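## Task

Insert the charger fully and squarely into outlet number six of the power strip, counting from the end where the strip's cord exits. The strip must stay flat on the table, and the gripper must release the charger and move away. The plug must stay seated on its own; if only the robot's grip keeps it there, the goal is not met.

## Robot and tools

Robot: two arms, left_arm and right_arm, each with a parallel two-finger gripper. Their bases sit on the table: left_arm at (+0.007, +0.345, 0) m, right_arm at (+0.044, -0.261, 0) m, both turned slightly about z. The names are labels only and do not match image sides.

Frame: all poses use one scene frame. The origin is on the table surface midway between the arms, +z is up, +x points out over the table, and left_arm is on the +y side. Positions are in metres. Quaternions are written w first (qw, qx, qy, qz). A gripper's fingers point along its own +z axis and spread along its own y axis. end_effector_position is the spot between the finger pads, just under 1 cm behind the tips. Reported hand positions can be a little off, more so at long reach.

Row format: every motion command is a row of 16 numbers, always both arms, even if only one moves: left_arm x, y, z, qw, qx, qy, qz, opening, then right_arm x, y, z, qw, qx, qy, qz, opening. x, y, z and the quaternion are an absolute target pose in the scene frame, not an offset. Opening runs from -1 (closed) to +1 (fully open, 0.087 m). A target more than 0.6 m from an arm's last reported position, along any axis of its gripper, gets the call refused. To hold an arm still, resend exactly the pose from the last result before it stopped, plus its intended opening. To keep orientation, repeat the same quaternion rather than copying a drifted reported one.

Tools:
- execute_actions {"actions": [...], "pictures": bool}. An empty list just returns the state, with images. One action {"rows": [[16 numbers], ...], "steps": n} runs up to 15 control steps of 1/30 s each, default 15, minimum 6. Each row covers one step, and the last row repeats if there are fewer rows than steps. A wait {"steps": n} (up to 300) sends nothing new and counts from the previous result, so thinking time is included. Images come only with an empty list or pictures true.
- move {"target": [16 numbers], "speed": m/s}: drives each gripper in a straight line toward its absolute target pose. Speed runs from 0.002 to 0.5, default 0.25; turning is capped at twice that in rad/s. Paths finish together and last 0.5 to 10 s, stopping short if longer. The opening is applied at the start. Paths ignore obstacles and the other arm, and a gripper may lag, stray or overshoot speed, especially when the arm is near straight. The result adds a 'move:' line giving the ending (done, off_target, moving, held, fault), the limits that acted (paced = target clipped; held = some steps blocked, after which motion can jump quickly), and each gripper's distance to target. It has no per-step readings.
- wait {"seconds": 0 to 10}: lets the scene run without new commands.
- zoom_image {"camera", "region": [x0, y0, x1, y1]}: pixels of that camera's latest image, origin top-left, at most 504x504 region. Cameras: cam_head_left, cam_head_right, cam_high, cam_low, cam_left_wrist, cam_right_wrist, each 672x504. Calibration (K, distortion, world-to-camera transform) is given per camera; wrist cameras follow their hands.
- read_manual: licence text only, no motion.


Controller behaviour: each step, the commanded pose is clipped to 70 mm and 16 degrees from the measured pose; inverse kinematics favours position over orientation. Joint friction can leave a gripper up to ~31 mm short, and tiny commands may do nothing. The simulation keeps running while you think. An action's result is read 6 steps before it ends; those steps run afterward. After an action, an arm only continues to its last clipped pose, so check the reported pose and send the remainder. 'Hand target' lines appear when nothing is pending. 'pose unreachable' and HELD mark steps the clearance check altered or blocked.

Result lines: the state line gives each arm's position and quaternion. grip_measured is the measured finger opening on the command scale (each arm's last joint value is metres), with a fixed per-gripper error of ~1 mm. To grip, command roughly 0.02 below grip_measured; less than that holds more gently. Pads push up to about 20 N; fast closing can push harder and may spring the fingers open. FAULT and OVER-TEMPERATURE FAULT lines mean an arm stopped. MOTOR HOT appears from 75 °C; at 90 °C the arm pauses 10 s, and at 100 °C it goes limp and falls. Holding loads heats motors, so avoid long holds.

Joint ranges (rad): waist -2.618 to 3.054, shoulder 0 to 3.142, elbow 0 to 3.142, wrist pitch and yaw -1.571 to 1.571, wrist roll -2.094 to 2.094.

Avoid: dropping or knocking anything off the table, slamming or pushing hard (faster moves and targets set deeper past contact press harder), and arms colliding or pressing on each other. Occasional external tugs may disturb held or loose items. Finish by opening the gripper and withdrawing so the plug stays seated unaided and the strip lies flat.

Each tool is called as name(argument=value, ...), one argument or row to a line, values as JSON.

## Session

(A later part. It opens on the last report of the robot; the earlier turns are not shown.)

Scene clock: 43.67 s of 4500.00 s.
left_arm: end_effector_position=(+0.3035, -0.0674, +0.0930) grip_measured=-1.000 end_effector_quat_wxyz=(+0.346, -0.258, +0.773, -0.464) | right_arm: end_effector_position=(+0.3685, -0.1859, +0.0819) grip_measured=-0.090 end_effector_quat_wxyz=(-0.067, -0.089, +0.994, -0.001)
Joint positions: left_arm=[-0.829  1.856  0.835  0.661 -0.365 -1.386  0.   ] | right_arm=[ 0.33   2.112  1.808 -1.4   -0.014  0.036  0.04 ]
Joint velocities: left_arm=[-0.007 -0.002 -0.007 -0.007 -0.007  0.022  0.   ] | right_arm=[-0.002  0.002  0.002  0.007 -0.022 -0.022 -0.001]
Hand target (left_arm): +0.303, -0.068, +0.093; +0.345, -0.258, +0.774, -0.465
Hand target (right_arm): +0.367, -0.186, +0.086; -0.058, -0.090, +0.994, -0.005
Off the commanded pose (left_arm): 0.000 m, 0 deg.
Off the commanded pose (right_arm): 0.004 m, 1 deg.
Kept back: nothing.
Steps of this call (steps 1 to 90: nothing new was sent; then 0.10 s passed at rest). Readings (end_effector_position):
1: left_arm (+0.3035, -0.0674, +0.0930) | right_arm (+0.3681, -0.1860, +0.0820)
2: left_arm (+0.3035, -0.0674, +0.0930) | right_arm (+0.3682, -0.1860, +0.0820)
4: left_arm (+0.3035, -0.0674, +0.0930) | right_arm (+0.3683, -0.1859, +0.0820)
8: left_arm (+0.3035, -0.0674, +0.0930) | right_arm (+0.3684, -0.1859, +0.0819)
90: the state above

move(
  target=[0.3032, -0.0677, 0.0929, 0.345, -0.258, 0.774, -0.465, -1, 0.36738, -0.18611, 0.0899, -0.05195, -0.08964, 0.99461, -0.00468, -0.13],
  speed=0.01,
)

Scene clock: 46.13 s of 4500.00 s.
left_arm: end_effector_position=(+0.3035, -0.0674, +0.0930) grip_measured=-1.000 end_effector_quat_wxyz=(+0.346, -0.258, +0.773, -0.464) | right_arm: end_effector_position=(+0.3690, -0.1858, +0.0865) grip_measured=-0.090 end_effector_quat_wxyz=(-0.060, -0.090, +0.994, -0.000)
Joint positions: left_arm=[-0.829  1.856  0.835  0.661 -0.365 -1.386  0.   ] | right_arm=[ 0.33   2.098  1.808 -1.4   -0.014  0.036  0.04 ]
Joint velocities: left_arm=[-0.017 -0.002 -0.007  0.007 -0.037 -0.066  0.   ] | right_arm=[ 0.002 -0.002 -0.002 -0.051 -0.066  0.051 -0.001]
Hand target (left_arm): +0.303, -0.068, +0.093; +0.345, -0.258, +0.774, -0.465
Hand target (right_arm): +0.367, -0.186, +0.090; -0.052, -0.090, +0.995, -0.005
Off the commanded pose (left_arm): 0.000 m, 0 deg.
Off the commanded pose (right_arm): 0.004 m, 1 deg.
Kept back: nothing.
move: done
camera_calibration (this result's frames):
cam_left_wrist: T_world_to_cam=[[0.099006, -0.428997, 0.897864, -0.14379], [-0.995085, -0.0441963, 0.0886096, 0.314134], [0.00166904, -0.902224, -0.431264, 0.119631], [0, 0, 0, 1]] pos_world=[0.326627, 0.060132, 0.152861]
cam_right_wrist: T_world_to_cam=[[0.170875, -0.985293, 0.000292007, -0.252907], [-0.520141, -0.0899542, 0.84933, 0.12491], [-0.836812, -0.145281, -0.527862, 0.471567], [0, 0, 0, 1]] pos_world=[0.502799, -0.169441, 0.142907]

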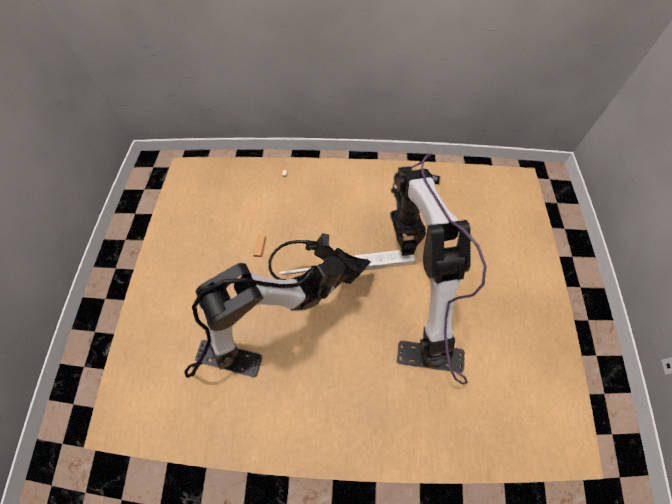

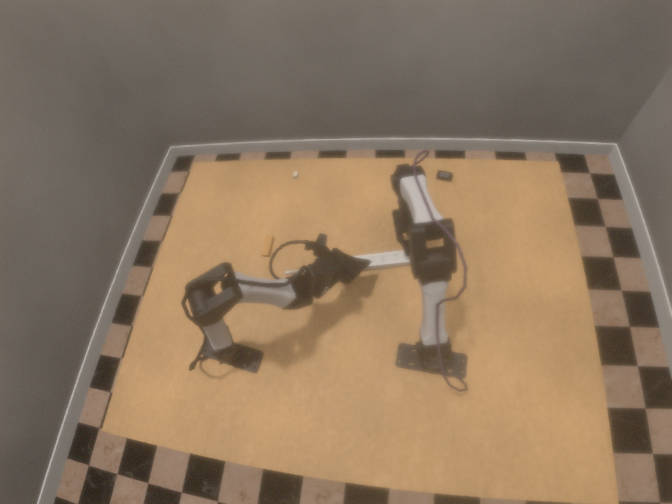

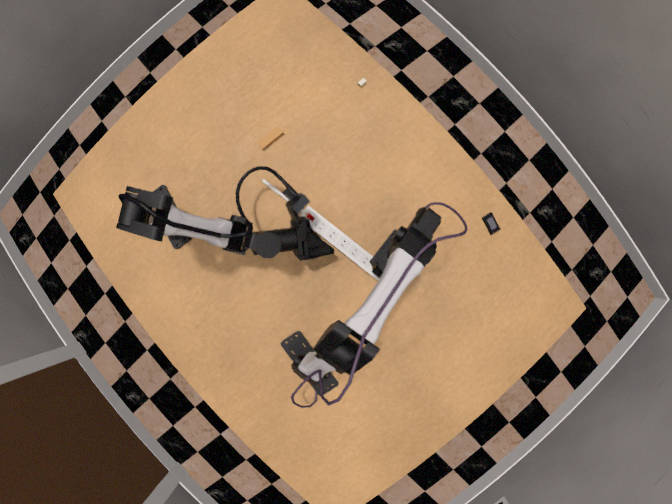

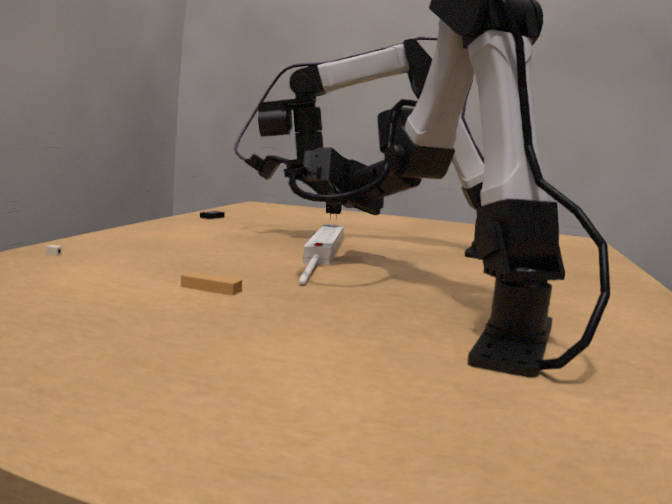

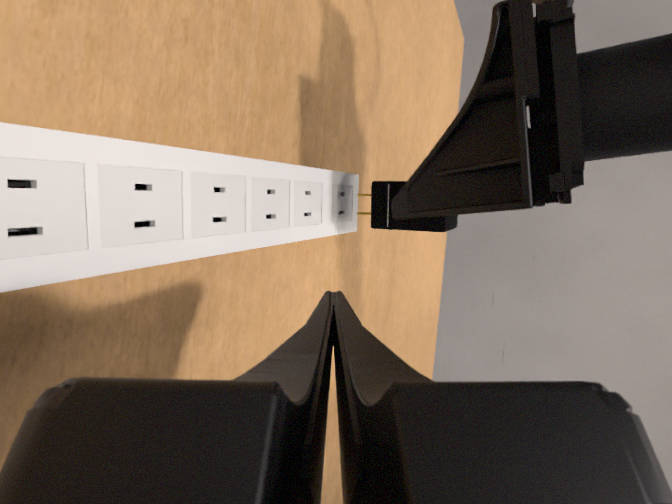

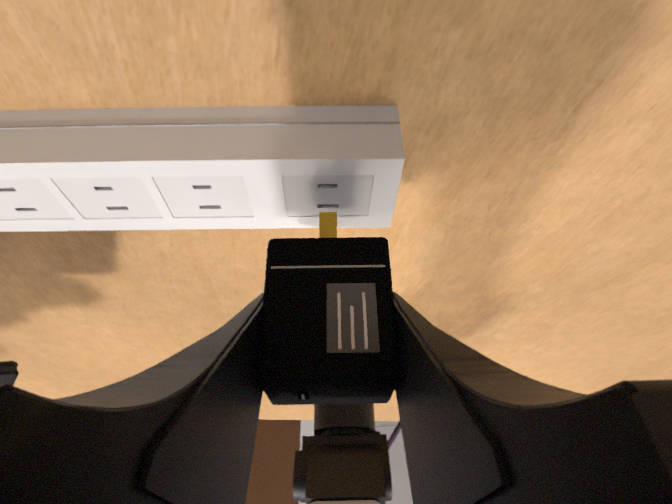

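move(
  target=[0.3032, -0.0677, 0.0929, 0.345, -0.258, 0.774, -0.465, -1, 0.36745, -0.18609, 0.0809, -0.05064, -0.08964, 0.99468, -0.00456, -0.13],
  speed=0.01,
)

zoom_image(
  camera="cam_left_wrist",
  region=[310, 160, 410, 245],
)

zoom_image(
  camera="cam_right_wrist",
  region=[270, 170, 390, 250],
)

Scene clock: 47.70 s of 4500.00 s.
left_arm: end_effector_position=(+0.3035, -0.0674, +0.0930) grip_measured=-1.000 end_effector_quat_wxyz=(+0.346, -0.258, +0.773, -0.464) | right_arm: end_effector_position=(+0.3681, -0.1860, +0.0775) grip_measured=-0.090 end_effector_quat_wxyz=(-0.060, -0.090, +0.994, -0.000)
Joint positions: left_arm=[-0.829  1.856  0.835  0.661 -0.365 -1.386  0.   ] | right_arm=[ 0.33   2.098  1.772 -1.365 -0.014  0.036  0.04 ]
Joint velocities: left_arm=[ 0.002  0.012 -0.007  0.066 -0.066 -0.007  0.   ] | right_arm=[-0.002  0.002 -0.012 -0.051 -0.022 -0.051 -0.001]
Hand target (left_arm): +0.303, -0.068, +0.093; +0.345, -0.258, +0.774, -0.465
Hand target (right_arm): +0.368, -0.186, +0.081; -0.051, -0.090, +0.995, -0.004
Off the commanded pose (left_arm): 0.000 m, 0 deg.
Off the commanded pose (right_arm): 0.003 m, 1 deg.
Kept back: nothing.
move: done
camera_calibration (this result's frames):
cam_left_wrist: T_world_to_cam=[[0.099006, -0.428997, 0.897864, -0.14379], [-0.995085, -0.0441963, 0.0886096, 0.314134], [0.00166904, -0.902224, -0.431264, 0.119631], [0, 0, 0, 1]] pos_world=[0.326627, 0.060132, 0.152861]
cam_right_wrist: T_world_to_cam=[[0.170876, -0.985293, 0.000343011, -0.252948], [-0.519192, -0.0897455, 0.849933, 0.131759], [-0.837402, -0.145411, -0.526891, 0.466157], [0, 0, 0, 1]] pos_world=[0.501991, -0.169619, 0.133714]

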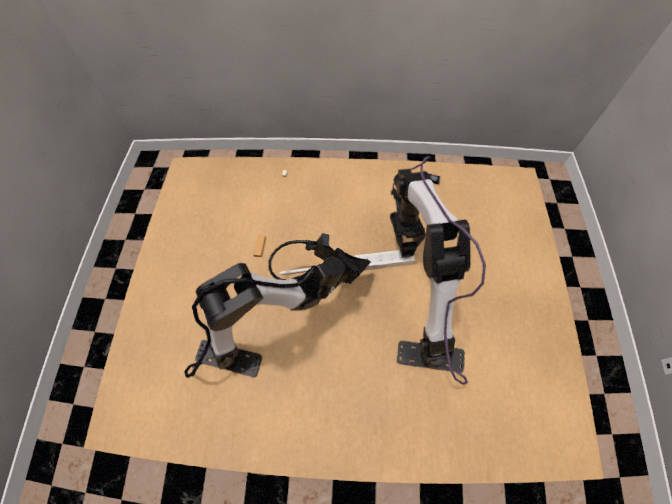

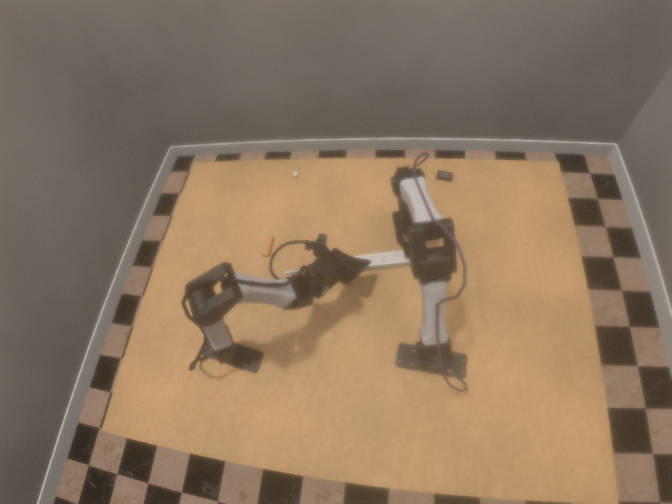

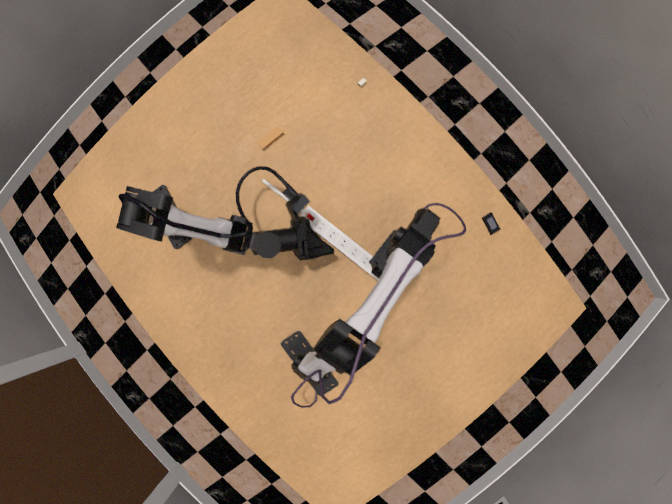

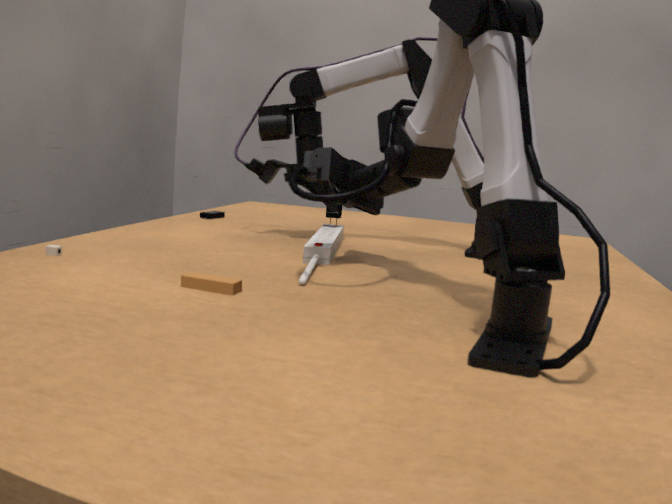

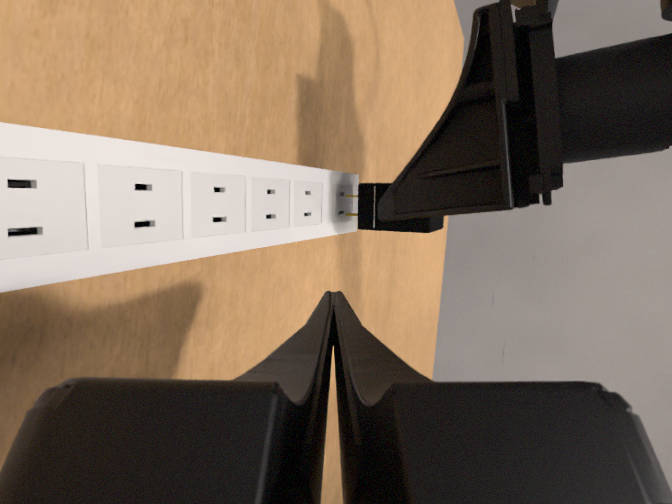

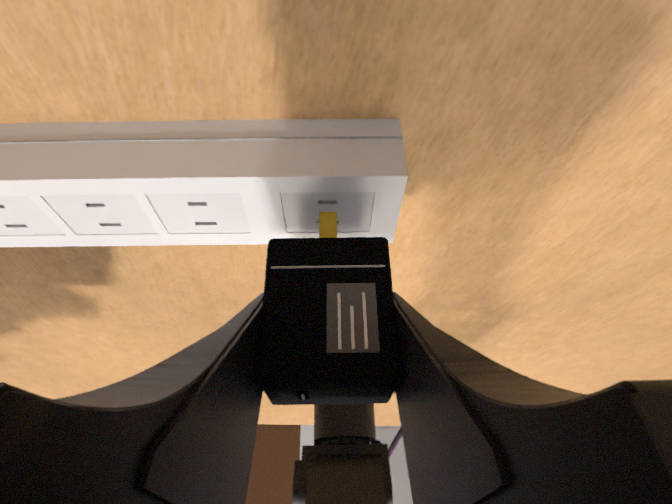

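Region (310, 160, 410, 245) of cam_left_wrist's 672x504 image, scaled by 5.040, with more detail than that image has; it fills the top 428 rows of this view, and the rest is white.

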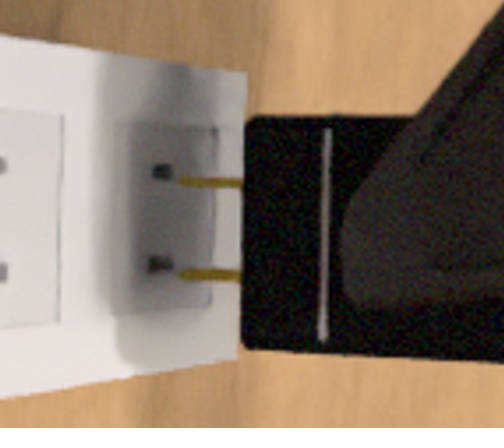

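Region (270, 170, 390, 250) of cam_right_wrist's 672x504 image, scaled by 4.200, with more detail than that image has.

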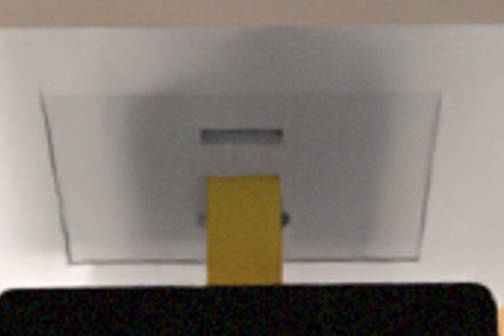

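execute_actions(
  actions=[
    {"steps": 1},
  ],
)

Scene clock: 47.87 s of 4500.00 s.
left_arm: end_effector_position=(+0.3035, -0.0674, +0.0930) grip_measured=-1.000 end_effector_quat_wxyz=(+0.346, -0.258, +0.773, -0.464) | right_arm: end_effector_position=(+0.3684, -0.1859, +0.0774) grip_measured=-0.090 end_effector_quat_wxyz=(-0.059, -0.090, +0.994, -0.000)
Joint positions: left_arm=[-0.829  1.856  0.835  0.661 -0.365 -1.386  0.   ] | right_arm=[ 0.33   2.098  1.772 -1.363 -0.014  0.036  0.04 ]
Joint velocities: left_arm=[ 0.012 -0.022 -0.012 -0.007  0.022 -0.081  0.   ] | right_arm=[-0.002 -0.012 -0.007 -0.081 -0.022 -0.022 -0.001]
Hand target (left_arm): +0.303, -0.068, +0.093; +0.345, -0.258, +0.774, -0.465
Hand target (right_arm): +0.368, -0.186, +0.081; -0.051, -0.090, +0.995, -0.004
Off the commanded pose (left_arm): 0.000 m, 0 deg.
Off the commanded pose (right_arm): 0.004 m, 1 deg.
Kept back: nothing.
Steps of this call (steps 1 to 5: nothing new was sent). Readings (end_effector_position):
1: left_arm (+0.3035, -0.0674, +0.0930) | right_arm (+0.3682, -0.1860, +0.0775)
2: left_arm (+0.3035, -0.0674, +0.0930) | right_arm (+0.3683, -0.1859, +0.0774)
4: left_arm (+0.3035, -0.0674, +0.0930) | right_arm (+0.3684, -0.1859, +0.0774)
5: the state above

execute_actions(
  actions=[
    {"rows": [[0.3032, -0.0677, 0.0929, 0.345, -0.258, 0.774, -0.465, -1, 0.36815, -0.18593, 0.08067, -0.04917, -0.08965, 0.99475, -0.00443, -0.13]], "steps": 15},
  ],
)

execute_actions(
  actions=[
    {"steps": 20},
  ],
  pictures=true,
)

zoom_image(
  camera="cam_left_wrist",
  region=[310, 160, 410, 245],
)

Scene clock: 48.60 s of 4500.00 s.
left_arm: end_effector_position=(+0.3035, -0.0674, +0.0930) grip_measured=-1.000 end_effector_quat_wxyz=(+0.346, -0.258, +0.773, -0.464) | right_arm: end_effector_position=(+0.3693, -0.1857, +0.0771) grip_measured=-0.090 end_effector_quat_wxyz=(-0.058, -0.089, +0.994, -0.000)
Joint positions: left_arm=[-0.829  1.856  0.835  0.661 -0.365 -1.386  0.   ] | right_arm=[ 0.33   2.098  1.772 -1.36  -0.014  0.036  0.04 ]
Joint velocities: left_arm=[-0.012 -0.007 -0.012 -0.051  0.022  0.022  0.   ] | right_arm=[ 0.012 -0.012  0.007  0.095 -0.037 -0.022  0.001]
Steps of this call (steps 1 to 13: nothing new was sent; steps 14 to 22: the first 9 steps of this action). Readings (end_effector_position):
14: left_arm (+0.3035, -0.0674, +0.0930) | right_arm (+0.3686, -0.1859, +0.0773)
15: left_arm (+0.3035, -0.0674, +0.0930) | right_arm (+0.3687, -0.1858, +0.0773)
17: left_arm (+0.3035, -0.0674, +0.0930) | right_arm (+0.3690, -0.1858, +0.0772)
21: left_arm (+0.3035, -0.0674, +0.0930) | right_arm (+0.3692, -0.1857, +0.0772)
22: the state above

Scene clock: 49.27 s of 4500.00 s.
left_arm: end_effector_position=(+0.3035, -0.0674, +0.0930) grip_measured=-1.000 end_effector_quat_wxyz=(+0.346, -0.258, +0.773, -0.464) | right_arm: end_effector_position=(+0.3693, -0.1857, +0.0771) grip_measured=-0.090 end_effector_quat_wxyz=(-0.058, -0.089, +0.994, -0.000)
Joint positions: left_arm=[-0.829  1.856  0.835  0.661 -0.365 -1.386  0.   ] | right_arm=[ 0.33   2.098  1.772 -1.36  -0.014  0.036  0.04 ]
Joint velocities: left_arm=[-0.002 -0.002 -0.017  0.007  0.037  0.007  0.   ] | right_arm=[-0.012 -0.002  0.002  0.037 -0.022 -0.051 -0.   ]
Hand target (left_arm): +0.303, -0.068, +0.093; +0.345, -0.258, +0.774, -0.465
Hand target (right_arm): +0.368, -0.186, +0.081; -0.049, -0.090, +0.995, -0.004
Off the commanded pose (left_arm): 0.000 m, 0 deg.
Off the commanded pose (right_arm): 0.004 m, 1 deg.
Kept back: nothing.
Steps of this call (steps 1 to 6: the last 6 steps of your previous action; steps 7 to 20: nothing new was sent). Readings (end_effector_position):
1: left_arm (+0.3035, -0.0674, +0.0930) | right_arm (+0.3693, -0.1857, +0.0771)
2: left_arm (+0.3035, -0.0674, +0.0930) | right_arm (+0.3693, -0.1857, +0.0771)
4: left_arm (+0.3035, -0.0674, +0.0930) | right_arm (+0.3693, -0.1857, +0.0771)
8: left_arm (+0.3035, -0.0674, +0.0930) | right_arm (+0.3693, -0.1857, +0.0771)
20: the state above
camera_calibration (this result's frames):
cam_left_wrist: T_world_to_cam=[[0.099006, -0.428997, 0.897864, -0.14379], [-0.995085, -0.0441963, 0.0886096, 0.314134], [0.00166904, -0.902224, -0.431264, 0.119631], [0, 0, 0, 1]] pos_world=[0.326627, 0.060132, 0.152861]
cam_right_wrist: T_world_to_cam=[[0.170501, -0.985358, 0.000148672, -0.252733], [-0.523655, -0.0904827, 0.847111, 0.134491], [-0.834694, -0.144511, -0.531415, 0.466576], [0, 0, 0, 1]] pos_world=[0.502966, -0.169437, 0.134054]

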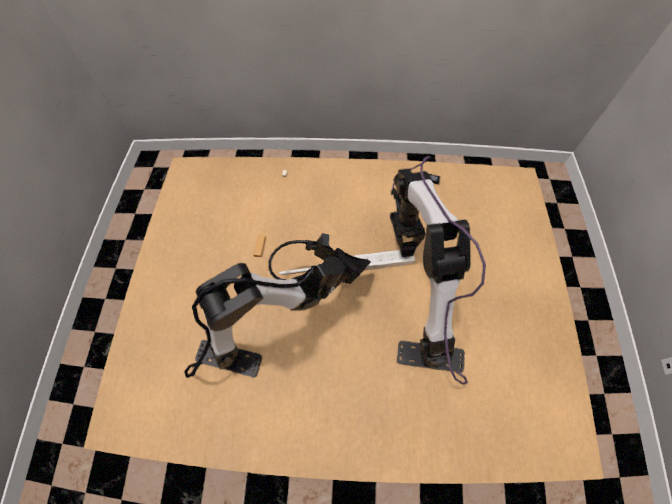

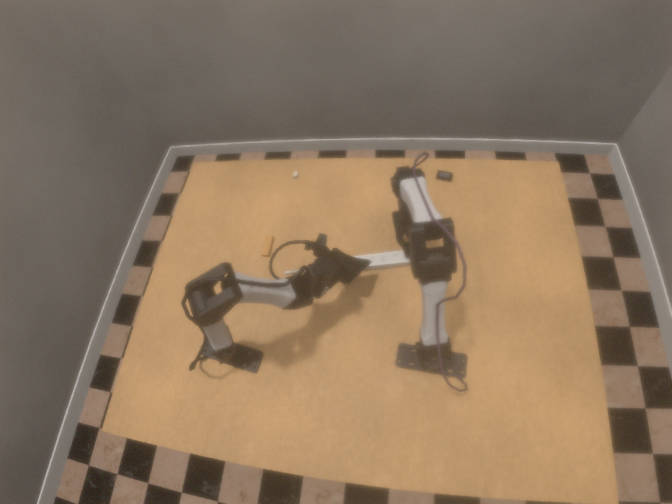

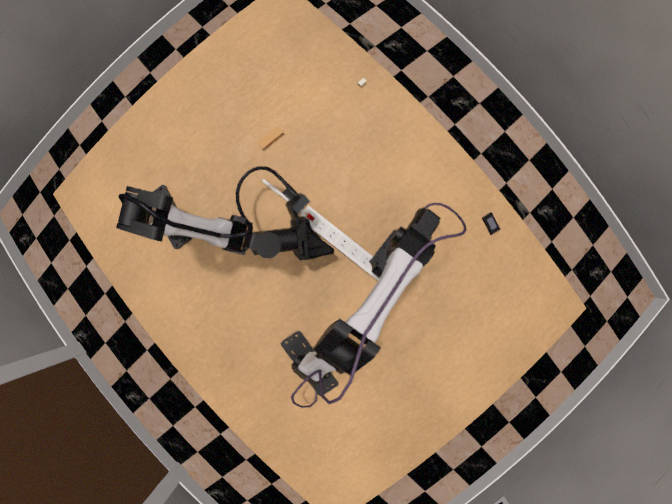

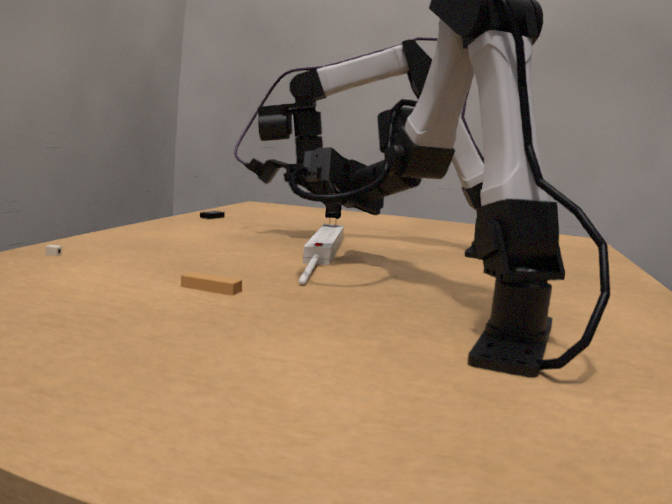

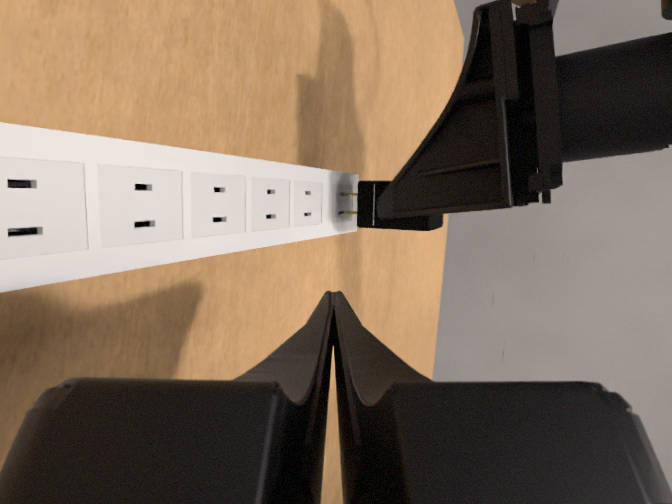

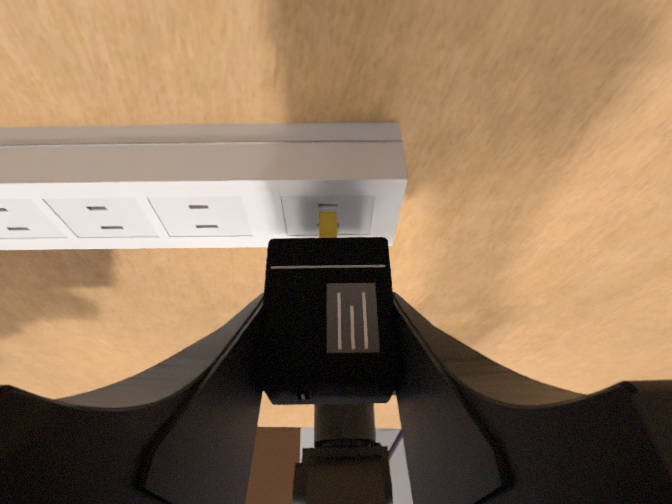

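Region (310, 160, 410, 245) of cam_left_wrist's 672x504 image, scaled by 5.040, with more detail than that image has; it fills the top 428 rows of this view, and the rest is white.

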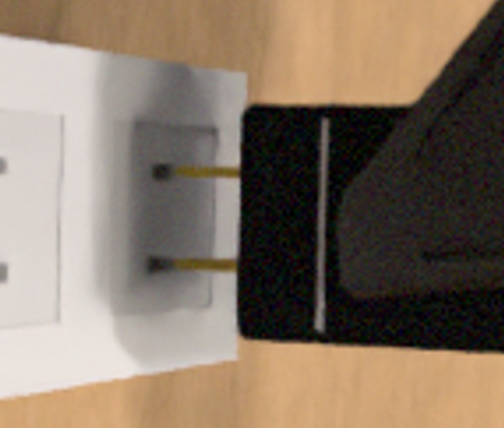

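execute_actions(
  actions=[
    {"rows": [[0.3032, -0.0677, 0.0929, 0.345, -0.258, 0.774, -0.465, -1, 0.36816, -0.18593, 0.08047, -0.04912, -0.08965, 0.99475, -0.00443, -0.13], [0.3032, -0.0677, 0.0929, 0.345, -0.258, 0.774, -0.465, -1, 0.36817, -0.18593, 0.08027, -0.04907, -0.08965, 0.99475, -0.00442, -0.13], [0.3032, -0.0677, 0.0929, 0.345, -0.258, 0.774, -0.465, -1, 0.36818, -0.18592, 0.08007, -0.04903, -0.08965, 0.99476, -0.00442, -0.13], [0.3032, -0.0677, 0.0929, 0.345, -0.258, 0.774, -0.465, -1, 0.36819, -0.18592, 0.07987, -0.04898, -0.08965, 0.99476, -0.00441, -0.13], [0.3032, -0.0677, 0.0929, 0.345, -0.258, 0.774, -0.465, -1, 0.36820, -0.18592, 0.07967, -0.04893, -0.08965, 0.99476, -0.00441, -0.13], [0.3032, -0.0677, 0.0929, 0.345, -0.258, 0.774, -0.465, -1, 0.36821, -0.18592, 0.07947, -0.04888, -0.08965, 0.99476, -0.00441, -0.13], [0.3032, -0.0677, 0.0929, 0.345, -0.258, 0.774, -0.465, -1, 0.36823, -0.18591, 0.07927, -0.04883, -0.08965, 0.99477, -0.00440, -0.13], [0.3032, -0.0677, 0.0929, 0.345, -0.258, 0.774, -0.465, -1, 0.36824, -0.18591, 0.07907, -0.04879, -0.08965, 0.99477, -0.00440, -0.13], [0.3032, -0.0677, 0.0929, 0.345, -0.258, 0.774, -0.465, -1, 0.36825, -0.18591, 0.07887, -0.04874, -0.08965, 0.99477, -0.00439, -0.13], [0.3032, -0.0677, 0.0929, 0.345, -0.258, 0.774, -0.465, -1, 0.36826, -0.18591, 0.07867, -0.04869, -0.08965, 0.99477, -0.00439, -0.13]], "steps": 15},
  ],
)

execute_actions(
  actions=[
    {"steps": 14},
  ],
)

Scene clock: 50.37 s of 4500.00 s.
left_arm: end_effector_position=(+0.3035, -0.0674, +0.0930) grip_measured=-1.000 end_effector_quat_wxyz=(+0.346, -0.258, +0.773, -0.464) | right_arm: end_effector_position=(+0.3703, -0.1855, +0.0768) grip_measured=-0.090 end_effector_quat_wxyz=(-0.055, -0.089, +0.994, +0.000)
Joint positions: left_arm=[-0.829  1.856  0.835  0.661 -0.365 -1.386  0.   ] | right_arm=[ 0.33   2.098  1.772 -1.355 -0.014  0.036  0.04 ]
Joint velocities: left_arm=[-0.012  0.017 -0.007  0.037 -0.037 -0.037  0.   ] | right_arm=[ 0.017 -0.012 -0.007  0.051 -0.066  0.022  0.   ]
Steps of this call (steps 1 to 24: nothing new was sent; steps 25 to 33: the first 9 steps of this action). Readings (end_effector_position):
25: left_arm (+0.3035, -0.0674, +0.0930) | right_arm (+0.3693, -0.1857, +0.0771)
26: left_arm (+0.3035, -0.0674, +0.0930) | right_arm (+0.3693, -0.1857, +0.0771)
28: left_arm (+0.3035, -0.0674, +0.0930) | right_arm (+0.3695, -0.1856, +0.0771)
32: left_arm (+0.3035, -0.0674, +0.0930) | right_arm (+0.3702, -0.1855, +0.0769)
33: the state above

Scene clock: 50.83 s of 4500.00 s.
left_arm: end_effector_position=(+0.3035, -0.0674, +0.0930) grip_measured=-1.000 end_effector_quat_wxyz=(+0.346, -0.258, +0.773, -0.464) | right_arm: end_effector_position=(+0.3713, -0.1853, +0.0766) grip_measured=-0.090 end_effector_quat_wxyz=(-0.054, -0.089, +0.995, +0.000)
Joint positions: left_arm=[-0.829  1.856  0.835  0.661 -0.365 -1.386  0.   ] | right_arm=[ 0.33   2.098  1.772 -1.352 -0.014  0.036  0.04 ]
Joint velocities: left_arm=[ 0.007 -0.012  0.007  0.022  0.007  0.007  0.   ] | right_arm=[ 0.002  0.007  0.002  0.037  0.022 -0.022  0.   ]
Hand target (left_arm): +0.303, -0.068, +0.093; +0.345, -0.258, +0.774, -0.465
Hand target (right_arm): +0.368, -0.186, +0.079; -0.049, -0.090, +0.995, -0.004
Off the commanded pose (left_arm): 0.000 m, 0 deg.
Off the commanded pose (right_arm): 0.004 m, 1 deg.
Kept back: nothing.
Steps of this call (steps 1 to 6: the last 6 steps of your previous action; steps 7 to 14: nothing new was sent). Readings (end_effector_position):
1: left_arm (+0.3035, -0.0674, +0.0930) | right_arm (+0.3705, -0.1854, +0.0768)
2: left_arm (+0.3035, -0.0674, +0.0930) | right_arm (+0.3706, -0.1854, +0.0767)
4: left_arm (+0.3035, -0.0674, +0.0930) | right_arm (+0.3709, -0.1853, +0.0767)
8: left_arm (+0.3035, -0.0674, +0.0930) | right_arm (+0.3712, -0.1853, +0.0766)
14: the state above

execute_actions(
  actions=[
    {"rows": [[0.3032, -0.0677, 0.0929, 0.345, -0.258, 0.774, -0.465, -1, 0.36843, -0.18587, 0.07724, -0.05764, -0.08961, 0.99429, -0.00519, -0.13]], "steps": 15},
  ],
)

execute_actions(
  actions=[
    {"steps": 14},
  ],
)

Scene clock: 53.00 s of 4500.00 s.
left_arm: end_effector_position=(+0.3035, -0.0674, +0.0930) grip_measured=-1.000 end_effector_quat_wxyz=(+0.346, -0.258, +0.773, -0.464) | right_arm: end_effector_position=(+0.3713, -0.1853, +0.0766) grip_measured=-0.090 end_effector_quat_wxyz=(-0.054, -0.089, +0.995, +0.000)
Joint positions: left_arm=[-0.829  1.856  0.835  0.661 -0.365 -1.386  0.   ] | right_arm=[ 0.33   2.098  1.772 -1.352 -0.014  0.036  0.04 ]
Joint velocities: left_arm=[ 0.007  0.002 -0.007 -0.051 -0.066  0.022  0.   ] | right_arm=[-0.022 -0.012 -0.002 -0.051 -0.007  0.007 -0.   ]
Steps of this call (steps 1 to 56: nothing new was sent; steps 57 to 65: the first 9 steps of this action). Readings (end_effector_position):
57: left_arm (+0.3035, -0.0674, +0.0930) | right_arm (+0.3713, -0.1853, +0.0766)
58: left_arm (+0.3035, -0.0674, +0.0930) | right_arm (+0.3713, -0.1853, +0.0766)
60: left_arm (+0.3035, -0.0674, +0.0930) | right_arm (+0.3713, -0.1853, +0.0766)
64: left_arm (+0.3035, -0.0674, +0.0930) | right_arm (+0.3713, -0.1853, +0.0766)
65: the state above

Scene clock: 53.47 s of 4500.00 s.
left_arm: end_effector_position=(+0.3035, -0.0674, +0.0930) grip_measured=-1.000 end_effector_quat_wxyz=(+0.346, -0.258, +0.773, -0.464) | right_arm: end_effector_position=(+0.3713, -0.1853, +0.0766) grip_measured=-0.090 end_effector_quat_wxyz=(-0.054, -0.089, +0.995, +0.000)
Joint positions: left_arm=[-0.829  1.856  0.835  0.661 -0.365 -1.386  0.   ] | right_arm=[ 0.33   2.098  1.772 -1.352 -0.014  0.036  0.04 ]
Joint velocities: left_arm=[-0.002  0.002  0.002  0.007  0.051 -0.037  0.   ] | right_arm=[-0.017 -0.002 -0.012 -0.037 -0.022  0.037 -0.001]
Hand target (left_arm): +0.303, -0.068, +0.093; +0.345, -0.258, +0.774, -0.465
Hand target (right_arm): +0.368, -0.186, +0.077; -0.058, -0.090, +0.994, -0.005
Off the commanded pose (left_arm): 0.000 m, 0 deg.
Off the commanded pose (right_arm): 0.003 m, 1 deg.
Kept back: nothing.
Steps of this call (steps 1 to 6: the last 6 steps of your previous action; steps 7 to 14: nothing new was sent). Readings (end_effector_position):
1: left_arm (+0.3035, -0.0674, +0.0930) | right_arm (+0.3713, -0.1853, +0.0766)
2: left_arm (+0.3035, -0.0674, +0.0930) | right_arm (+0.3713, -0.1853, +0.0766)
4: left_arm (+0.3035, -0.0674, +0.0930) | right_arm (+0.3713, -0.1853, +0.0766)
8: left_arm (+0.3035, -0.0674, +0.0930) | right_arm (+0.3713, -0.1853, +0.0766)
14: the state above

execute_actions(
  actions=[
    {"rows": [[0.3032, -0.0677, 0.0929, 0.345, -0.258, 0.774, -0.465, -1, 0.36701, -0.18620, 0.07765, -0.06062, -0.08959, 0.99411, -0.00546, -0.13]], "steps": 15},
  ],
)

execute_actions(
  actions=[
    {"steps": 14},
  ],
)

Scene clock: 54.10 s of 4500.00 s.
left_arm: end_effector_position=(+0.3035, -0.0674, +0.0930) grip_measured=-1.000 end_effector_quat_wxyz=(+0.346, -0.258, +0.773, -0.464) | right_arm: end_effector_position=(+0.3713, -0.1853, +0.0766) grip_measured=-0.090 end_effector_quat_wxyz=(-0.054, -0.089, +0.995, +0.000)
Joint positions: left_arm=[-0.829  1.856  0.835  0.661 -0.365 -1.386  0.   ] | right_arm=[ 0.33   2.098  1.772 -1.352 -0.014  0.036  0.04 ]
Joint velocities: left_arm=[-0.002  0.002  0.002  0.007 -0.022 -0.022  0.   ] | right_arm=[-0.032 -0.017  0.012 -0.007 -0.037 -0.037  0.001]
Steps of this call (steps 1 to 10: nothing new was sent; steps 11 to 19: the first 9 steps of this action). Readings (end_effector_position):
11: left_arm (+0.3035, -0.0674, +0.0930) | right_arm (+0.3713, -0.1853, +0.0766)
12: left_arm (+0.3035, -0.0674, +0.0930) | right_arm (+0.3713, -0.1853, +0.0766)
14: left_arm (+0.3035, -0.0674, +0.0930) | right_arm (+0.3713, -0.1853, +0.0766)
18: left_arm (+0.3035, -0.0674, +0.0930) | right_arm (+0.3713, -0.1853, +0.0766)
19: the state above

Scene clock: 54.57 s of 4500.00 s.
left_arm: end_effector_position=(+0.3035, -0.0674, +0.0930) grip_measured=-1.000 end_effector_quat_wxyz=(+0.346, -0.258, +0.773, -0.464) | right_arm: end_effector_position=(+0.3713, -0.1853, +0.0766) grip_measured=-0.090 end_effector_quat_wxyz=(-0.054, -0.089, +0.995, +0.000)
Joint positions: left_arm=[-0.829  1.856  0.835  0.661 -0.365 -1.386  0.   ] | right_arm=[ 0.33   2.098  1.772 -1.352 -0.014  0.036  0.04 ]
Joint velocities: left_arm=[-0.007 -0.017  0.002 -0.022 -0.022 -0.051  0.   ] | right_arm=[ 0.017 -0.007 -0.002 -0.081 -0.095  0.022  0.   ]
Hand target (left_arm): +0.303, -0.068, +0.093; +0.345, -0.258, +0.774, -0.465
Hand target (right_arm): +0.367, -0.186, +0.078; -0.061, -0.090, +0.994, -0.005
Off the commanded pose (left_arm): 0.000 m, 0 deg.
Off the commanded pose (right_arm): 0.004 m, 1 deg.
Kept back: nothing.
Steps of this call (steps 1 to 6: the last 6 steps of your previous action; steps 7 to 14: nothing new was sent). Readings (end_effector_position):
1: left_arm (+0.3035, -0.0674, +0.0930) | right_arm (+0.3713, -0.1853, +0.0766)
2: left_arm (+0.3035, -0.0674, +0.0930) | right_arm (+0.3713, -0.1853, +0.0766)
4: left_arm (+0.3035, -0.0674, +0.0930) | right_arm (+0.3713, -0.1853, +0.0766)
8: left_arm (+0.3035, -0.0674, +0.0930) | right_arm (+0.3713, -0.1853, +0.0766)
14: the state above

execute_actions(
  actions=[
    {"rows": [[0.3032, -0.0677, 0.0929, 0.345, -0.258, 0.774, -0.465, -1, 0.36559, -0.18653, 0.07806, -0.06360, -0.08958, 0.99393, -0.00573, -0.13]], "steps": 15},
  ],
)

execute_actions(
  actions=[
    {"steps": 14},
  ],
)

Scene clock: 56.27 s of 4500.00 s.
left_arm: end_effector_position=(+0.3035, -0.0674, +0.0930) grip_measured=-1.000 end_effector_quat_wxyz=(+0.346, -0.258, +0.773, -0.464) | right_arm: end_effector_position=(+0.3705, -0.1854, +0.0768) grip_measured=-0.090 end_effector_quat_wxyz=(-0.055, -0.089, +0.994, +0.000)
Joint positions: left_arm=[-0.829  1.856  0.835  0.661 -0.365 -1.386  0.   ] | right_arm=[ 0.33   2.098  1.772 -1.355 -0.014  0.036  0.04 ]
Joint velocities: left_arm=[-0.012 -0.007 -0.027  0.037 -0.037  0.007  0.   ] | right_arm=[-0.007 -0.007 -0.002 -0.051 -0.007  0.007  0.   ]
Steps of this call (steps 1 to 42: nothing new was sent; steps 43 to 51: the first 9 steps of this action). Readings (end_effector_position):
43: left_arm (+0.3035, -0.0674, +0.0930) | right_arm (+0.3712, -0.1853, +0.0766)
44: left_arm (+0.3035, -0.0674, +0.0930) | right_arm (+0.3711, -0.1853, +0.0766)
46: left_arm (+0.3035, -0.0674, +0.0930) | right_arm (+0.3708, -0.1854, +0.0767)
50: left_arm (+0.3035, -0.0674, +0.0930) | right_arm (+0.3705, -0.1854, +0.0768)
51: the state above

Scene clock: 56.73 s of 4500.00 s.
left_arm: end_effector_position=(+0.3035, -0.0674, +0.0930) grip_measured=-1.000 end_effector_quat_wxyz=(+0.346, -0.258, +0.773, -0.464) | right_arm: end_effector_position=(+0.3704, -0.1854, +0.0768) grip_measured=-0.090 end_effector_quat_wxyz=(-0.055, -0.089, +0.994, +0.000)
Joint positions: left_arm=[-0.829  1.856  0.835  0.661 -0.365 -1.386  0.   ] | right_arm=[ 0.33   2.098  1.772 -1.355 -0.014  0.036  0.04 ]
Joint velocities: left_arm=[-0.007  0.002 -0.012 -0.066 -0.022 -0.022  0.   ] | right_arm=[-0.012  0.002  0.007 -0.066  0.037 -0.051 -0.   ]
Hand target (left_arm): +0.303, -0.068, +0.093; +0.345, -0.258, +0.774, -0.465
Hand target (right_arm): +0.366, -0.187, +0.078; -0.064, -0.089, +0.994, -0.006
Off the commanded pose (left_arm): 0.000 m, 0 deg.
Off the commanded pose (right_arm): 0.005 m, 1 deg.
Kept back: nothing.
Steps of this call (steps 1 to 6: the last 6 steps of your previous action; steps 7 to 14: nothing new was sent). Readings (end_effector_position):
1: left_arm (+0.3035, -0.0674, +0.0930) | right_arm (+0.3705, -0.1854, +0.0768)
2: left_arm (+0.3035, -0.0674, +0.0930) | right_arm (+0.3704, -0.1854, +0.0768)
4: left_arm (+0.3035, -0.0674, +0.0930) | right_arm (+0.3704, -0.1854, +0.0768)
8: left_arm (+0.3035, -0.0674, +0.0930) | right_arm (+0.3704, -0.1854, +0.0768)
14: the state above

execute_actions(
  actions=[
    {"rows": [[0.3032, -0.0677, 0.0929, 0.345, -0.258, 0.774, -0.465, -1, 0.36530, -0.18659, 0.07766, -0.06485, -0.08957, 0.99385, -0.00584, -0.13], [0.3032, -0.0677, 0.0929, 0.345, -0.258, 0.774, -0.465, -1, 0.36525, -0.18660, 0.07718, -0.06559, -0.08957, 0.99380, -0.00590, -0.13], [0.3032, -0.0677, 0.0929, 0.345, -0.258, 0.774, -0.465, -1, 0.36519, -0.18662, 0.07671, -0.06634, -0.08956, 0.99375, -0.00597, -0.13], [0.3032, -0.0677, 0.0929, 0.345, -0.258, 0.774, -0.465, -1, 0.36514, -0.18663, 0.07623, -0.06709, -0.08956, 0.99370, -0.00604, -0.13], [0.3032, -0.0677, 0.0929, 0.345, -0.258, 0.774, -0.465, -1, 0.36508, -0.18664, 0.07576, -0.06784, -0.08955, 0.99365, -0.00611, -0.13], [0.3032, -0.0677, 0.0929, 0.345, -0.258, 0.774, -0.465, -1, 0.36503, -0.18665, 0.07529, -0.06858, -0.08955, 0.99360, -0.00617, -0.13], [0.3032, -0.0677, 0.0929, 0.345, -0.258, 0.774, -0.465, -1, 0.36497, -0.18667, 0.07481, -0.06933, -0.08954, 0.99354, -0.00624, -0.13], [0.3032, -0.0677, 0.0929, 0.345, -0.258, 0.774, -0.465, -1, 0.36492, -0.18668, 0.07434, -0.07008, -0.08954, 0.99349, -0.00631, -0.13]], "steps": 15},
  ],
)

execute_actions(
  actions=[
    {"steps": 12},
  ],
)

Scene clock: 57.83 s of 4500.00 s.
left_arm: end_effector_position=(+0.3035, -0.0674, +0.0930) grip_measured=-1.000 end_effector_quat_wxyz=(+0.346, -0.258, +0.773, -0.464) | right_arm: end_effector_position=(+0.3702, -0.1855, +0.0769) grip_measured=-0.090 end_effector_quat_wxyz=(-0.056, -0.089, +0.994, +0.000)
Joint positions: left_arm=[-0.829  1.856  0.835  0.661 -0.365 -1.386  0.   ] | right_arm=[ 0.33   2.098  1.772 -1.356 -0.014  0.036  0.04 ]
Joint velocities: left_arm=[ 0.002 -0.017 -0.012 -0.037 -0.022  0.007  0.   ] | right_arm=[-0.002  0.017 -0.007  0.037 -0.022  0.022  0.   ]
Steps of this call (steps 1 to 24: nothing new was sent; steps 25 to 33: the first 9 steps of this action). Readings (end_effector_position):
25: left_arm (+0.3035, -0.0674, +0.0930) | right_arm (+0.3704, -0.1854, +0.0768)
26: left_arm (+0.3035, -0.0674, +0.0930) | right_arm (+0.3703, -0.1855, +0.0768)
28: left_arm (+0.3035, -0.0674, +0.0930) | right_arm (+0.3703, -0.1855, +0.0769)
32: left_arm (+0.3035, -0.0674, +0.0930) | right_arm (+0.3703, -0.1855, +0.0769)
33: the state above

Scene clock: 58.23 s of 4500.00 s.
left_arm: end_effector_position=(+0.3035, -0.0674, +0.0930) grip_measured=-1.000 end_effector_quat_wxyz=(+0.346, -0.258, +0.773, -0.464) | right_arm: end_effector_position=(+0.3702, -0.1855, +0.0769) grip_measured=-0.090 end_effector_quat_wxyz=(-0.056, -0.089, +0.994, +0.000)
Joint positions: left_arm=[-0.829  1.856  0.835  0.661 -0.365 -1.386  0.   ] | right_arm=[ 0.33   2.098  1.772 -1.356 -0.014  0.036  0.04 ]
Joint velocities: left_arm=[ 0.012  0.012  0.007 -0.007  0.037 -0.022  0.   ] | right_arm=[ 0.007  0.007  0.007 -0.007  0.066 -0.037  0.   ]
Hand target (left_arm): +0.303, -0.068, +0.093; +0.345, -0.258, +0.774, -0.465
Hand target (right_arm): +0.365, -0.187, +0.074; -0.070, -0.089, +0.994, -0.006
Off the commanded pose (left_arm): 0.000 m, 0 deg.
Off the commanded pose (right_arm): 0.006 m, 2 deg.
Kept back: nothing.
Steps of this call (steps 1 to 6: the last 6 steps of your previous action; steps 7 to 12: nothing new was sent). Readings (end_effector_position):
1: left_arm (+0.3035, -0.0674, +0.0930) | right_arm (+0.3702, -0.1855, +0.0769)
2: left_arm (+0.3035, -0.0674, +0.0930) | right_arm (+0.3702, -0.1855, +0.0769)
4: left_arm (+0.3035, -0.0674, +0.0930) | right_arm (+0.3702, -0.1855, +0.0769)
8: left_arm (+0.3035, -0.0674, +0.0930) | right_arm (+0.3702, -0.1855, +0.0769)
12: the state above

execute_actions(
  actions=[
    {"rows": [[0.3032, -0.0677, 0.0929, 0.345, -0.258, 0.774, -0.465, -1, 0.36795, -0.18598, 0.07298, -0.06436, -0.08957, 0.99388, -0.00580, -0.13], [0.3032, -0.0677, 0.0929, 0.345, -0.258, 0.774, -0.465, -1, 0.36790, -0.18599, 0.07250, -0.06510, -0.08957, 0.99383, -0.00586, -0.13], [0.3032, -0.0677, 0.0929, 0.345, -0.258, 0.774, -0.465, -1, 0.36785, -0.18600, 0.07203, -0.06585, -0.08956, 0.99378, -0.00593, -0.13], [0.3032, -0.0677, 0.0929, 0.345, -0.258, 0.774, -0.465, -1, 0.36780, -0.18601, 0.07155, -0.06660, -0.08956, 0.99373, -0.00600, -0.13], [0.3032, -0.0677, 0.0929, 0.345, -0.258, 0.774, -0.465, -1, 0.36774, -0.18603, 0.07108, -0.06735, -0.08955, 0.99368, -0.00607, -0.13], [0.3032, -0.0677, 0.0929, 0.345, -0.258, 0.774, -0.465, -1, 0.36769, -0.18604, 0.07061, -0.06809, -0.08955, 0.99363, -0.00613, -0.13]], "steps": 15},
  ],
)

execute_actions(
  actions=[
    {"steps": 12},
  ],
)

Scene clock: 60.10 s of 4500.00 s.
left_arm: end_effector_position=(+0.3035, -0.0674, +0.0930) grip_measured=-1.000 end_effector_quat_wxyz=(+0.346, -0.258, +0.773, -0.464) | right_arm: end_effector_position=(+0.3696, -0.1856, +0.0724) grip_measured=-0.090 end_effector_quat_wxyz=(-0.063, -0.089, +0.994, -0.001)
Joint positions: left_arm=[-0.829  1.856  0.835  0.661 -0.365 -1.386  0.   ] | right_arm=[ 0.33   2.112  1.772 -1.356 -0.014  0.036  0.04 ]
Joint velocities: left_arm=[ 0.002 -0.012 -0.007  0.022  0.081 -0.095  0.   ] | right_arm=[ 0.002  0.051 -0.002 -0.037 -0.007 -0.007  0.   ]
Steps of this call (steps 1 to 47: nothing new was sent; steps 48 to 56: the first 9 steps of this action). Readings (end_effector_position):
48: left_arm (+0.3035, -0.0674, +0.0930) | right_arm (+0.3702, -0.1855, +0.0769)
49: left_arm (+0.3035, -0.0674, +0.0930) | right_arm (+0.3702, -0.1855, +0.0769)
51: left_arm (+0.3035, -0.0674, +0.0930) | right_arm (+0.3701, -0.1855, +0.0762)
55: left_arm (+0.3035, -0.0674, +0.0930) | right_arm (+0.3697, -0.1856, +0.0730)
56: the state above

Scene clock: 60.50 s of 4500.00 s.
left_arm: end_effector_position=(+0.3035, -0.0674, +0.0930) grip_measured=-1.000 end_effector_quat_wxyz=(+0.346, -0.258, +0.773, -0.464) | right_arm: end_effector_position=(+0.3695, -0.1856, +0.0717) grip_measured=-0.090 end_effector_quat_wxyz=(-0.064, -0.089, +0.994, -0.001)
Joint positions: left_arm=[-0.829  1.856  0.835  0.661 -0.365 -1.386  0.   ] | right_arm=[ 0.33   2.114  1.772 -1.356 -0.014  0.036  0.04 ]
Joint velocities: left_arm=[ 0.007 -0.002 -0.012 -0.037  0.007 -0.066  0.   ] | right_arm=[-0.022  0.007  0.002 -0.066 -0.022  0.007 -0.001]
Hand target (left_arm): +0.303, -0.068, +0.093; +0.345, -0.258, +0.774, -0.465
Hand target (right_arm): +0.368, -0.186, +0.070; -0.068, -0.089, +0.994, -0.006
Off the commanded pose (left_arm): 0.000 m, 0 deg.
Off the commanded pose (right_arm): 0.002 m, 1 deg.
Kept back: nothing.
Steps of this call (steps 1 to 6: the last 6 steps of your previous action; steps 7 to 12: nothing new was sent). Readings (end_effector_position):
1: left_arm (+0.3035, -0.0674, +0.0930) | right_arm (+0.3696, -0.1856, +0.0720)
2: left_arm (+0.3035, -0.0674, +0.0930) | right_arm (+0.3696, -0.1856, +0.0718)
4: left_arm (+0.3035, -0.0674, +0.0930) | right_arm (+0.3695, -0.1856, +0.0717)
8: left_arm (+0.3035, -0.0674, +0.0930) | right_arm (+0.3695, -0.1856, +0.0717)
12: the state above


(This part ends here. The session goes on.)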